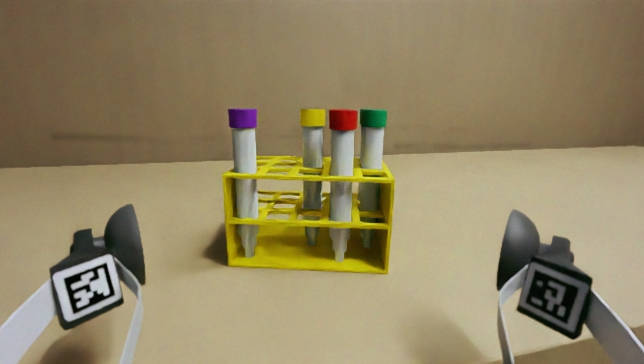

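execute_actions([
  {"r1":{"joints":{"gripper_m":-0.06}},"r2":{"base":{"translate_m":0.011},"joints":{"lift_m":0.855}}},
], cameras=[])

execute_actions([
  {"r1":{"base":{"translate_m":-0.2}},"r2":{"joints":{"arm_m":0.245}}},
], cameras=[])

execute_actions([
  {"r1":{"base":{"rotate_rad":-0.5},"joints":{"arm_m":0.25,"wrist_yaw_rad":1.15}},"r2":{"joints":{"gripper_m":0.09}}},
], cameras=[])

execute_actions([
  {"r1":{"base":{"translate_m":-0.22},"joints":{"arm_m":0.225}},"r2":{"joints":{"lift_m":0.92}}},
], cameras=[])

execute_actions([
  {"r1":{"base":{"translate_m":-0.17},"joints":{"arm_m":0.15}}},
], cameras=[])

execute_actions([
  {"r1":{"base":{"rotate_rad":-0.6},"joints":{"arm_m":0.03,"wrist_yaw_rad":1.4}}},
], cameras=[])

execute_actions([
  {"r1":{"base":{"translate_m":-0.2},"joints":{"arm_m":0.005,"head_tilt_rad":-1}}},
], cameras=["r1_nav_camera","r2_wrist_camera"])

Scene clock: 69.93 s.
r1.base_odometry: x=+1.513 y=-0.889 heading=-0.960 (m, m, rad; r1's odometry frame)
r1.turned_by_wheels: +0.001 (rad since the last result)
r1.turned_by_imu: +0.002 (rad since the last result)
r1.base_tilt: forward=-2.4 right=-0.8 (deg)
r1.lidar_m: 0.23 0.24 0.33 0.87 1.67 1.95 2.39 2.17 1.56 0.95 0.33 0.24
r1.head_depth_mm: - - - - - - 293 / - - - - - - 291 / - - - - - - 290 / - - - - - - 287 / - - - - - - 286 / - - - - - - - / - - - - - - -
r1.base_status: not commanded
r1.joint_positions: lift_m=+0.900 arm_m=+0.380 wrist_yaw_rad=+0.988 wrist_pitch_rad=-0.020 wrist_roll_rad=-0.015 gripper_m=-0.059 head_pan_rad=-0.018 head_tilt_rad=-0.495
r1.joint_status: all done
r1.motor_effort: left_wheel=+3(12) right_wheel=-3(10) lift_m=+32(32) arm_m=+2(4) wrist_yaw_rad=+10(26) wrist_pitch_rad=+11(13) wrist_roll_rad=+0(0) gripper_m=-32(100) head_pan_rad=+0(0) head_tilt_rad=-2(2) (%)
r1.hand_pose: x=+0.1921 y=-0.6656 z=+1.0092 quat_wxyz=(+0.631, +0.339, -0.614, +0.332) (m; r1's base frame)
r1.wrist_depth_mm: 135 149 171 111 231 321 438 / 137 152 174 114 240 335 459 / 140 154 178 117 246 340 489 / 142 156 182 120 253 358 509 / 144 158 184 123 264 371 531 / 146 163 182 126 311 387 577 / 149 165 196 130 271 405 595
r2.base_odometry: x=-0.320 y=-0.145 heading=-2.019 (m, m, rad; r2's odometry frame)
r2.turned_by_wheels: +0.000 (rad since the last result)
r2.turned_by_imu: +0.001 (rad since the last result)
r2.base_tilt: forward=+2.7 right=+1.3 (deg)
r2.lidar_m: 0.69 0.69 0.78 1.30 2.69 1.93 1.94 0.94 0.53 0.45 0.45 0.52
r2.head_depth_mm: 997 1105 1075 734 619 - - / 971 1070 1079 737 579 - - / 941 1036 1088 636 609 - 874 / 918 1006 1066 647 587 647 768 / 892 972 1033 746 554 617 726 / 866 944 1010 748 564 590 689 / 844 921 979 751 567 566 657
r2.base_status: done
r2.joint_positions: lift_m=+0.855 arm_m=+0.100 wrist_yaw_rad=+0.002 wrist_pitch_rad=-0.019 wrist_roll_rad=+0.014 gripper_m=+0.179 head_pan_rad=-1.563 head_tilt_rad=-0.494
r2.joint_status: all done
r2.motor_effort: left_wheel=+3(7) right_wheel=-3(6) lift_m=+22(22) arm_m=+2(3) wrist_yaw_rad=-2(2) wrist_pitch_rad=+9(9) wrist_roll_rad=+0(1) gripper_m=+0(2) head_pan_rad=-3(3) head_tilt_rad=-2(2) (%)
r2.hand_pose: x=-0.0210 y=-0.5004 z=+0.9649 quat_wxyz=(+0.702, +0.008, -0.712, -0.007) (m; r2's base frame)
r2.wrist_depth_mm: 596 637 686 728 794 873 960 / 626 647 702 753 841 915 980 / 631 683 713 259 880 932 - / 466 472 379 263 389 494 506 / 309 301 263 267 274 324 305 / - 209 210 212 213 213 218 / 156 163 164 165 166 168 179
pictures: none
No camera images: the call's "cameras" was empty. Leave "cameras" out to get every camera's image.

Scene clock: 73.27 s.
r1.base_odometry: x=+1.398 y=-0.725 heading=-0.959 (m, m, rad; r1's odometry frame)
r1.turned_by_wheels: +0.001 (rad since the last result)
r1.turned_by_imu: +0.001 (rad since the last result)
r1.base_tilt: forward=-2.4 right=-0.9 (deg)
r1.lidar_m: 0.37 0.41 0.60 1.61 1.66 1.78 2.19 2.17 1.57 1.51 0.44 0.37
r1.head_depth_mm: - 285 302 330 364 405 458 / - 287 307 335 370 414 468 / - 289 311 341 377 422 480 / - 291 316 347 384 432 491 / - 295 321 353 392 441 503 / 284 299 326 359 400 451 516 / 286 303 331 366 408 460 531
r1.base_status: done
r1.joint_positions: lift_m=+0.900 arm_m=+0.380 wrist_yaw_rad=+1.106 wrist_pitch_rad=-0.021 wrist_roll_rad=-0.015 gripper_m=-0.043 head_pan_rad=-0.018 head_tilt_rad=-0.495
r1.joint_status: not commanded
r1.on_its_own: wrist_yaw_rad is held at +1.088, not at your +1.000, by its stall guard, which is not easing now; gripper_m is held at -0.044, not at your -0.060, by its stall guard, which is still easing; wrist_yaw_rad is at rest, and its effort (-15) is outside its rest range (-12 to +12)
r1.motor_effort: left_wheel=+13(27) right_wheel=-11(22) lift_m=+32(32) arm_m=+4(4) wrist_yaw_rad=-15(62) wrist_pitch_rad=+12(12) wrist_roll_rad=+0(0) gripper_m=-29(36) head_pan_rad=+0(0) head_tilt_rad=-1(3) (%)
r1.hand_pose: x=+0.2071 y=-0.6394 z=+1.0091 quat_wxyz=(+0.611, +0.375, -0.593, +0.368) (m; r1's base frame)
r1.wrist_depth_mm: 157 164 174 109 462 543 669 / 159 168 177 112 469 559 697 / 162 172 182 115 488 570 735 / 166 174 188 118 501 587 749 / 170 179 192 121 528 614 776 / 172 184 192 124 555 644 772 / 177 188 205 128 541 669 800
r2.base_odometry: x=-0.320 y=-0.145 heading=-2.019 (m, m, rad; r2's odometry frame)
r2.turned_by_wheels: +0.000 (rad since the last result)
r2.turned_by_imu: +0.000 (rad since the last result)
r2.base_tilt: forward=+2.8 right=+1.3 (deg)
r2.lidar_m: 0.69 0.69 0.78 1.30 2.70 1.76 1.94 0.94 0.53 0.45 0.45 0.52
r2.head_depth_mm: 999 1104 1075 750 - - 907 / 968 1068 1082 810 - 712 865 / 942 1037 1083 655 - 664 811 / 916 1002 1060 653 562 646 766 / 891 976 1033 745 564 617 724 / 865 946 1013 747 566 589 689 / 844 921 981 751 567 565 656
r2.base_status: not commanded
r2.joint_positions: lift_m=+0.855 arm_m=+0.245 wrist_yaw_rad=+0.001 wrist_pitch_rad=-0.019 wrist_roll_rad=+0.014 gripper_m=+0.179 head_pan_rad=-1.563 head_tilt_rad=-0.494
r2.joint_status: all done
r2.motor_effort: left_wheel=+2(3) right_wheel=-3(3) lift_m=+21(21) arm_m=+3(1) wrist_yaw_rad=-2(2) wrist_pitch_rad=+9(9) wrist_roll_rad=+0(0) gripper_m=-2(0) head_pan_rad=-3(3) head_tilt_rad=-2(2) (%)
r2.hand_pose: x=-0.0212 y=-0.6453 z=+0.9650 quat_wxyz=(+0.702, +0.007, -0.712, -0.007) (m; r2's base frame)
r2.wrist_depth_mm: 489 516 559 597 659 717 787 / 496 524 570 612 663 741 819 / 516 534 596 133 104 768 871 / 464 414 157 138 131 498 497 / 306 116 125 128 109 128 301 / - 121 140 148 135 116 216 / 156 149 131 148 122 153 160
pictures: none
No camera images: the call's "cameras" was empty. Leave "cameras" out to get every camera's image.

Scene clock: 75.63 s.
r1.base_odometry: x=+1.398 y=-0.725 heading=-1.459 (m, m, rad; r1's odometry frame)
r1.turned_by_wheels: -0.500 (rad since the last result)
r1.turned_by_imu: -0.484 (rad since the last result)
r1.base_tilt: forward=-2.4 right=-1.0 (deg)
r1.lidar_m: 0.25 0.26 0.35 0.63 1.63 1.69 1.79 2.19 2.09 1.55 0.35 0.26
r1.head_depth_mm: - - - - - 286 312 / - - - - - - 308 / - - - - - - 304 / - - - - - - 300 / - - - - - - 298 / - - - - - - 296 / - - - - - - 294
r1.base_status: done
r1.joint_positions: lift_m=+0.900 arm_m=+0.250 wrist_yaw_rad=+1.154 wrist_pitch_rad=-0.022 wrist_roll_rad=-0.015 gripper_m=-0.033 head_pan_rad=-0.018 head_tilt_rad=-0.495
r1.joint_status: all done
r1.on_its_own: gripper_m is held at -0.034, not at your -0.060, by its stall guard, which is still easing
r1.motor_effort: left_wheel=+7(47) right_wheel=-6(39) lift_m=+32(32) arm_m=-3(7) wrist_yaw_rad=-4(95) wrist_pitch_rad=+12(19) wrist_roll_rad=+0(0) gripper_m=-24(35) head_pan_rad=+0(0) head_tilt_rad=-2(2) (%)
r1.hand_pose: x=+0.2124 y=-0.4988 z=+1.0088 quat_wxyz=(+0.602, +0.389, -0.583, +0.382) (m; r1's base frame)
r1.wrist_depth_mm: 145 155 171 109 - 919 818 / 146 157 176 112 - 989 842 / 149 161 178 115 - 974 842 / 152 164 182 118 - 990 857 / 155 168 186 122 - - 896 / 157 171 185 124 - - 896 / 161 174 199 129 - - 930
r2.base_odometry: x=-0.320 y=-0.145 heading=-2.019 (m, m, rad; r2's odometry frame)
r2.turned_by_wheels: +0.000 (rad since the last result)
r2.turned_by_imu: +0.000 (rad since the last result)
r2.base_tilt: forward=+2.8 right=+1.3 (deg)
r2.lidar_m: 0.69 0.69 0.78 1.31 2.69 1.82 1.95 0.93 0.53 0.45 0.45 0.52
r2.head_depth_mm: 997 1109 1073 750 - - 907 / 970 1069 1084 808 - 712 865 / 939 1035 1085 682 - 663 810 / 914 1004 1067 663 561 645 766 / 893 974 1033 745 563 616 725 / 867 946 1014 748 565 590 689 / 847 921 981 751 566 566 655
r2.base_status: not commanded
r2.joint_positions: lift_m=+0.855 arm_m=+0.245 wrist_yaw_rad=+0.001 wrist_pitch_rad=-0.019 wrist_roll_rad=+0.014 gripper_m=+0.095 head_pan_rad=-1.563 head_tilt_rad=-0.494
r2.joint_status: gripper_m off_target (ended at +0.095, target +0.090)
r2.on_its_own: gripper_m is held at +0.096, not at your +0.090, by its stall guard, which is still easing
r2.motor_effort: left_wheel=+3(2) right_wheel=-3(3) lift_m=+21(22) arm_m=+2(3) wrist_yaw_rad=-1(1) wrist_pitch_rad=+9(9) wrist_roll_rad=+0(0) gripper_m=-7(97) head_pan_rad=-3(3) head_tilt_rad=-2(2) (%)
r2.hand_pose: x=-0.0212 y=-0.6454 z=+0.9650 quat_wxyz=(+0.702, +0.007, -0.712, -0.007) (m; r2's base frame)
r2.wrist_depth_mm: 487 520 550 592 650 715 792 / 502 530 565 612 662 751 827 / 512 551 594 151 142 783 883 / 459 466 151 153 146 488 508 / 285 266 136 163 135 289 300 / 206 - 141 157 144 - 216 / 162 163 153 160 155 165 167
pictures: none
No camera images: the call's "cameras" was empty. Leave "cameras" out to get every camera's image.

Scene clock: 79.57 s.
r1.base_odometry: x=+1.373 y=-0.506 heading=-1.458 (m, m, rad; r1's odometry frame)
r1.turned_by_wheels: +0.000 (rad since the last result)
r1.turned_by_imu: +0.002 (rad since the last result)
r1.base_tilt: forward=-2.4 right=-1.0 (deg)
r1.lidar_m: 0.35 0.40 0.64 0.90 1.52 1.58 1.57 2.00 2.08 1.66 0.42 0.35
r1.head_depth_mm: - - 289 312 343 383 431 / - - 292 319 351 392 443 / - - 297 325 359 402 456 / - 285 302 332 367 413 469 / - 287 308 339 377 423 484 / - 290 314 346 386 435 500 / - 293 321 354 395 448 517
r1.base_status: done
r1.joint_positions: lift_m=+0.900 arm_m=+0.225 wrist_yaw_rad=+1.190 wrist_pitch_rad=-0.022 wrist_roll_rad=-0.015 gripper_m=-0.025 head_pan_rad=-0.018 head_tilt_rad=-0.495
r1.joint_status: all done
r1.on_its_own: wrist_yaw_rad is held at +1.180, not at your +1.150, by its stall guard, which is not easing now; gripper_m is held at -0.026, not at your -0.060, by its stall guard, which is not easing now
r1.motor_effort: left_wheel=+9(18) right_wheel=-7(20) lift_m=+31(32) arm_m=+2(11) wrist_yaw_rad=-10(52) wrist_pitch_rad=+12(13) wrist_roll_rad=+0(0) gripper_m=-23(29) head_pan_rad=+0(0) head_tilt_rad=-2(2) (%)
r1.hand_pose: x=+0.2160 y=-0.4648 z=+1.0089 quat_wxyz=(+0.595, +0.400, -0.576, +0.393) (m; r1's base frame)
r1.wrist_depth_mm: 165 171 177 109 195 - 936 / 169 174 181 111 200 - 923 / 172 178 186 114 206 - 947 / 177 182 191 118 210 - 970 / 180 187 195 120 - - 986 / 185 192 198 124 - - - / 188 195 208 127 229 - -
r2.base_odometry: x=-0.320 y=-0.145 heading=-2.019 (m, m, rad; r2's odometry frame)
r2.turned_by_wheels: +0.000 (rad since the last result)
r2.turned_by_imu: +0.000 (rad since the last result)
r2.base_tilt: forward=+2.8 right=+1.2 (deg)
r2.lidar_m: 0.69 0.69 0.78 1.30 2.69 1.59 1.94 0.94 0.53 0.45 0.45 0.52
r2.head_depth_mm: 999 1108 1073 - 621 754 922 / 969 1069 1123 - 625 713 861 / 941 1037 1088 - 570 663 812 / 917 1004 1049 667 562 646 768 / 893 977 1037 746 563 616 726 / 870 945 1010 747 566 588 689 / 846 921 982 752 567 565 656
r2.base_status: not commanded
r2.joint_positions: lift_m=+0.920 arm_m=+0.245 wrist_yaw_rad=+0.001 wrist_pitch_rad=-0.028 wrist_roll_rad=+0.014 gripper_m=+0.097 head_pan_rad=-1.563 head_tilt_rad=-0.494
r2.joint_status: all done
r2.on_its_own: gripper_m is held at +0.096, not at your +0.090, by its stall guard, which is not easing now
r2.motor_effort: left_wheel=+2(2) right_wheel=-3(3) lift_m=+35(37) arm_m=+2(2) wrist_yaw_rad=-1(1) wrist_pitch_rad=+13(13) wrist_roll_rad=+0(0) gripper_m=-21(21) head_pan_rad=-3(3) head_tilt_rad=-2(2) (%)
r2.hand_pose: x=-0.0212 y=-0.6452 z=+1.0271 quat_wxyz=(+0.702, +0.010, -0.712, -0.010) (m; r2's base frame)
r2.wrist_depth_mm: 482 512 549 590 640 705 784 / 502 530 570 617 660 750 829 / 520 554 602 154 144 782 853 / 532 574 148 156 151 740 747 / 427 398 136 164 145 432 454 / 317 - 141 159 144 - 323 / 247 246 152 161 155 252 256
pictures: none
No camera images: the call's "cameras" was empty. Leave "cameras" out to get every camera's image.

Scene clock: 82.20 s.
r1.base_odometry: x=+1.354 y=-0.337 heading=-1.458 (m, m, rad; r1's odometry frame)
r1.turned_by_wheels: +0.000 (rad since the last result)
r1.turned_by_imu: +0.001 (rad since the last result)
r1.base_tilt: forward=-2.6 right=-1.0 (deg)
r1.lidar_m: 0.40 0.50 0.80 1.12 1.45 1.50 1.40 1.85 1.92 1.75 0.42 0.39
r1.head_depth_mm: 284 300 324 352 384 424 473 / 291 311 337 367 403 446 502 / 300 324 352 384 424 472 534 / 311 337 368 403 447 501 572 / 323 350 383 424 471 534 614 / 337 366 402 446 501 570 663 / 351 383 423 472 533 612 721
r1.base_status: done
r1.joint_positions: lift_m=+0.900 arm_m=+0.150 wrist_yaw_rad=+1.175 wrist_pitch_rad=-0.022 wrist_roll_rad=-0.015 gripper_m=-0.022 head_pan_rad=-0.018 head_tilt_rad=-0.495
r1.joint_status: all done
r1.on_its_own: wrist_yaw_rad is held at +1.180, not at your +1.150, by its stall guard, which is not easing now; gripper_m is held at -0.023, not at your -0.060, by its stall guard, which is not easing now
r1.motor_effort: left_wheel=+4(15) right_wheel=-3(20) lift_m=+32(32) arm_m=-3(12) wrist_yaw_rad=+4(69) wrist_pitch_rad=+12(12) wrist_roll_rad=+0(0) gripper_m=-21(26) head_pan_rad=+1(0) head_tilt_rad=-2(3) (%)
r1.hand_pose: x=+0.2145 y=-0.3939 z=+1.0088 quat_wxyz=(+0.598, +0.396, -0.579, +0.389) (m; r1's base frame)
r1.wrist_depth_mm: 184 183 184 108 182 - - / 188 187 188 111 188 - - / 192 192 193 114 192 - - / 199 199 197 116 198 - - / 203 204 204 120 202 - - / 208 210 209 123 208 - - / 215 215 215 127 216 - -
r2.base_odometry: x=-0.320 y=-0.145 heading=-2.019 (m, m, rad; r2's odometry frame)
r2.turned_by_wheels: +0.000 (rad since the last result)
r2.turned_by_imu: +0.000 (rad since the last result)
r2.base_tilt: forward=+2.8 right=+1.2 (deg)
r2.lidar_m: 0.69 0.69 0.78 1.30 2.69 1.43 1.94 0.94 0.53 0.45 0.45 0.52
r2.head_depth_mm: 999 1106 1077 - 621 757 921 / 969 1068 1124 - 624 711 864 / 942 1036 1089 - 569 663 811 / 916 1002 1049 665 561 646 766 / 891 977 1039 746 563 616 725 / 865 945 1010 749 565 589 690 / 844 919 983 751 567 565 657
r2.base_status: not commanded
r2.joint_positions: lift_m=+0.920 arm_m=+0.245 wrist_yaw_rad=+0.001 wrist_pitch_rad=-0.028 wrist_roll_rad=+0.014 gripper_m=+0.097 head_pan_rad=-1.563 head_tilt_rad=-0.494
r2.joint_status: not commanded
r2.on_its_own: gripper_m is held at +0.096, not at your +0.090, by its stall guard, which is not easing now
r2.motor_effort: left_wheel=+3(3) right_wheel=-3(3) lift_m=+35(35) arm_m=+2(3) wrist_yaw_rad=-2(1) wrist_pitch_rad=+13(13) wrist_roll_rad=+0(0) gripper_m=-19(20) head_pan_rad=-2(3) head_tilt_rad=-2(2) (%)
r2.hand_pose: x=-0.0212 y=-0.6452 z=+1.0271 quat_wxyz=(+0.702, +0.010, -0.712, -0.010) (m; r2's base frame)
r2.wrist_depth_mm: 482 516 559 591 648 704 783 / 496 532 572 625 670 744 833 / 512 548 590 153 143 781 868 / 532 569 148 155 151 734 739 / 432 402 136 164 145 431 455 / 313 - 141 158 144 - 327 / 247 246 153 161 155 251 255
pictures: none
No camera images: the call's "cameras" was empty. Leave "cameras" out to get every camera's image.

Scene clock: 84.33 s.
r1.base_odometry: x=+1.354 y=-0.338 heading=-2.058 (m, m, rad; r1's odometry frame)
r1.turned_by_wheels: -0.600 (rad since the last result)
r1.turned_by_imu: -0.591 (rad since the last result)
r1.base_tilt: forward=-2.4 right=-0.9 (deg)
r1.lidar_m: 0.27 0.28 0.38 0.79 1.04 1.43 1.47 1.40 1.85 1.89 0.38 0.28
r1.head_depth_mm: - - - - - 300 343 / - - - - - 297 339 / - - - - - 296 335 / - - - - - 295 331 / - - - - - 293 328 / - - - - - 291 324 / - - - - - 290 321
r1.base_status: done
r1.joint_positions: lift_m=+0.900 arm_m=+0.030 wrist_yaw_rad=+1.400 wrist_pitch_rad=-0.021 wrist_roll_rad=-0.015 gripper_m=-0.022 head_pan_rad=-0.018 head_tilt_rad=-0.495
r1.joint_status: all done
r1.on_its_own: gripper_m is held at -0.023, not at your -0.060, by its stall guard, which is not easing now
r1.motor_effort: left_wheel=+4(16) right_wheel=-6(20) lift_m=+31(32) arm_m=-4(10) wrist_yaw_rad=+0(57) wrist_pitch_rad=+12(13) wrist_roll_rad=+1(0) gripper_m=-20(25) head_pan_rad=+0(0) head_tilt_rad=-2(2) (%)
r1.hand_pose: x=+0.2306 y=-0.2189 z=+1.0090 quat_wxyz=(+0.550, +0.458, -0.531, +0.453) (m; r1's base frame)
r1.wrist_depth_mm: 163 168 175 107 193 - - / 166 172 180 110 199 - - / 170 176 185 114 205 - - / 173 180 189 116 210 - - / 178 184 194 120 - - - / 181 188 196 122 - - - / 186 194 206 126 228 - -
r2.base_odometry: x=-0.320 y=-0.145 heading=-2.019 (m, m, rad; r2's odometry frame)
r2.turned_by_wheels: +0.000 (rad since the last result)
r2.turned_by_imu: +0.000 (rad since the last result)
r2.base_tilt: forward=+2.8 right=+1.2 (deg)
r2.lidar_m: 0.69 0.69 0.78 1.31 2.69 1.50 1.94 0.94 0.53 0.45 0.45 0.52
r2.head_depth_mm: 999 1105 1076 - 621 753 921 / 970 1070 1124 - 626 712 863 / 945 1033 1087 - 569 665 812 / 915 1005 1048 666 562 644 767 / 891 975 1036 745 563 616 726 / 866 945 1012 749 565 590 691 / 845 918 983 750 567 565 656
r2.base_status: not commanded
r2.joint_positions: lift_m=+0.920 arm_m=+0.245 wrist_yaw_rad=+0.001 wrist_pitch_rad=-0.028 wrist_roll_rad=+0.014 gripper_m=+0.097 head_pan_rad=-1.563 head_tilt_rad=-0.494
r2.joint_status: not commanded
r2.on_its_own: gripper_m is held at +0.096, not at your +0.090, by its stall guard, which is not easing now
r2.motor_effort: left_wheel=+2(2) right_wheel=-3(3) lift_m=+35(35) arm_m=+2(2) wrist_yaw_rad=-1(1) wrist_pitch_rad=+13(13) wrist_roll_rad=+0(0) gripper_m=-20(19) head_pan_rad=-3(3) head_tilt_rad=-2(2) (%)
r2.hand_pose: x=-0.0212 y=-0.6452 z=+1.0271 quat_wxyz=(+0.702, +0.010, -0.712, -0.010) (m; r2's base frame)
r2.wrist_depth_mm: 482 514 547 592 650 702 787 / 495 529 573 622 663 735 815 / 515 542 597 153 145 770 892 / 533 568 147 155 151 734 753 / 428 403 136 164 145 426 455 / 312 - 141 159 143 - 327 / 245 248 153 161 155 251 255
pictures: none
No camera images: the call's "cameras" was empty. Leave "cameras" out to get every camera's image.

Scene clock: 87.97 s.
r1.base_odometry: x=+1.447 y=-0.161 heading=-2.057 (m, m, rad; r1's odometry frame)
r1.turned_by_wheels: +0.000 (rad since the last result)
r1.turned_by_imu: +0.001 (rad since the last result)
r1.base_tilt: forward=-2.5 right=-0.9 (deg)
r1.lidar_m: 0.30 0.34 0.56 0.89 1.17 1.25 1.29 1.22 1.76 1.80 0.36 0.30
r1.head_depth_mm: - - 313 384 465 1216 1101 / - - 321 405 549 848 1090 / - 289 329 417 570 900 1097 / - 291 336 429 593 959 1092 / - 295 345 443 622 1029 1094 / - 298 354 458 649 1115 1086 / - 301 362 473 679 1152 1089
r1.base_status: done
r1.joint_positions: lift_m=+0.900 arm_m=+0.005 wrist_yaw_rad=+1.429 wrist_pitch_rad=-0.020 wrist_roll_rad=-0.016 gripper_m=-0.022 head_pan_rad=-0.018 head_tilt_rad=-0.988
r1.joint_status: all done
r1.on_its_own: wrist_yaw_rad is held at +1.421, not at your +1.400, by its stall guard, which is not easing now; gripper_m is held at -0.023, not at your -0.060, by its stall guard, which is not easing now
r1.motor_effort: left_wheel=+4(12) right_wheel=-5(13) lift_m=+32(32) arm_m=+2(10) wrist_yaw_rad=-7(51) wrist_pitch_rad=+11(12) wrist_roll_rad=+1(0) gripper_m=-21(24) head_pan_rad=-1(0) head_tilt_rad=-6(36) (%)
r1.hand_pose: x=+0.2318 y=-0.1862 z=+1.0093 quat_wxyz=(+0.543, +0.465, -0.525, +0.461) (m; r1's base frame)
r1.wrist_depth_mm: 189 187 186 108 181 - - / 196 194 191 111 184 - - / 200 198 195 114 190 - - / 207 204 201 116 195 - - / 211 209 206 119 199 - - / 218 215 212 123 204 - - / 224 221 217 126 214 - -
r2.base_odometry: x=-0.320 y=-0.145 heading=-2.019 (m, m, rad; r2's odometry frame)
r2.turned_by_wheels: +0.000 (rad since the last result)
r2.turned_by_imu: +0.000 (rad since the last result)
r2.base_tilt: forward=+2.9 right=+1.2 (deg)
r2.lidar_m: 0.69 0.69 0.78 1.30 2.69 1.32 1.33 0.93 0.53 0.45 0.45 0.52
r2.head_depth_mm: 1001 1103 1073 - 621 756 921 / 973 1070 1124 - 624 714 864 / 941 1035 1088 - 569 662 814 / 916 1003 1049 666 562 646 766 / 891 974 1037 746 563 615 725 / 868 949 1012 746 564 590 689 / 845 919 982 751 567 565 656
r2.base_status: not commanded
r2.joint_positions: lift_m=+0.920 arm_m=+0.245 wrist_yaw_rad=+0.001 wrist_pitch_rad=-0.028 wrist_roll_rad=+0.014 gripper_m=+0.097 head_pan_rad=-1.563 head_tilt_rad=-0.494
r2.joint_status: not commanded
r2.on_its_own: gripper_m is held at +0.096, not at your +0.090, by its stall guard, which is not easing now
r2.motor_effort: left_wheel=+2(2) right_wheel=-4(3) lift_m=+35(36) arm_m=+2(3) wrist_yaw_rad=-1(2) wrist_pitch_rad=+13(13) wrist_roll_rad=+0(0) gripper_m=-20(20) head_pan_rad=-3(3) head_tilt_rad=-2(2) (%)
r2.hand_pose: x=-0.0212 y=-0.6452 z=+1.0271 quat_wxyz=(+0.702, +0.010, -0.712, -0.010) (m; r2's base frame)
r2.wrist_depth_mm: 484 511 556 600 640 715 768 / 495 532 567 620 673 721 828 / 516 547 596 153 143 783 870 / 536 564 148 155 150 733 746 / 429 405 136 163 145 436 449 / 313 - 141 158 144 - 323 / 248 247 153 161 155 251 256
pictures: r1_nav_camera (sideways: a quarter turn counterclockwise sets it upright), r2_wrist_camera
camera_calibration (this result's frames):
r1_nav_camera: T_world_to_cam=[[0.832112, -0.0130798, 0.554454, -0.688341], [-0.00364964, -0.999829, -0.0181091, 0.076032], [0.554596, 0.0130453, -0.832017, 1.03395], [0, 0, 0, 1]] pos_world=[-0.000372141, 0.0535275, 1.2433]
r2_wrist_camera: T_world_to_cam=[[-0.999939, -0.00355473, -0.0104843, -0.0143067], [0.00921224, 0.258016, -0.966097, 1.18483], [0.00613933, -0.966134, -0.257968, -0.193709], [0, 0, 0, 1]] pos_world=[-0.0240315, -0.492905, 1.09454]
Images, in order (width x height): r1_nav_camera 672x504, r2_wrist_camera 644x364.

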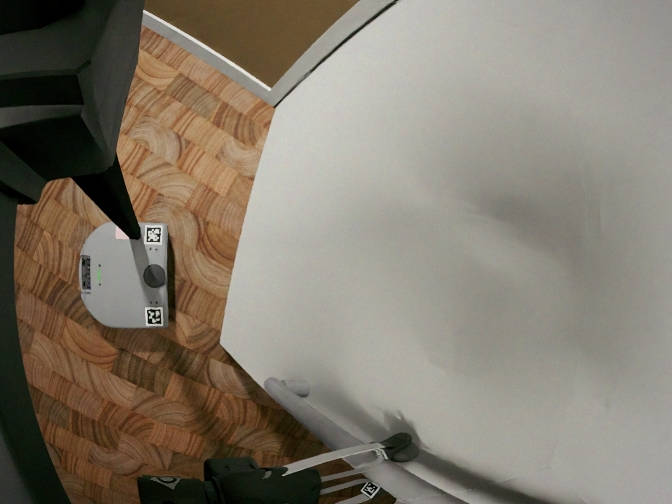

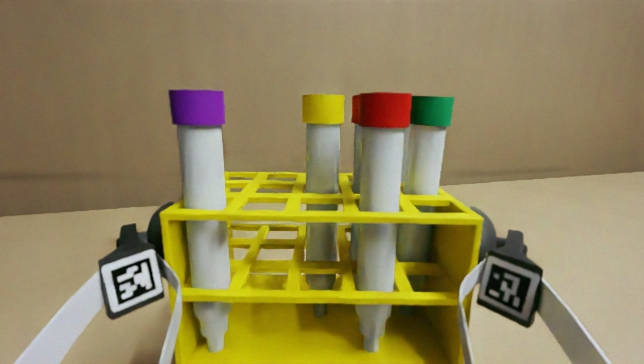

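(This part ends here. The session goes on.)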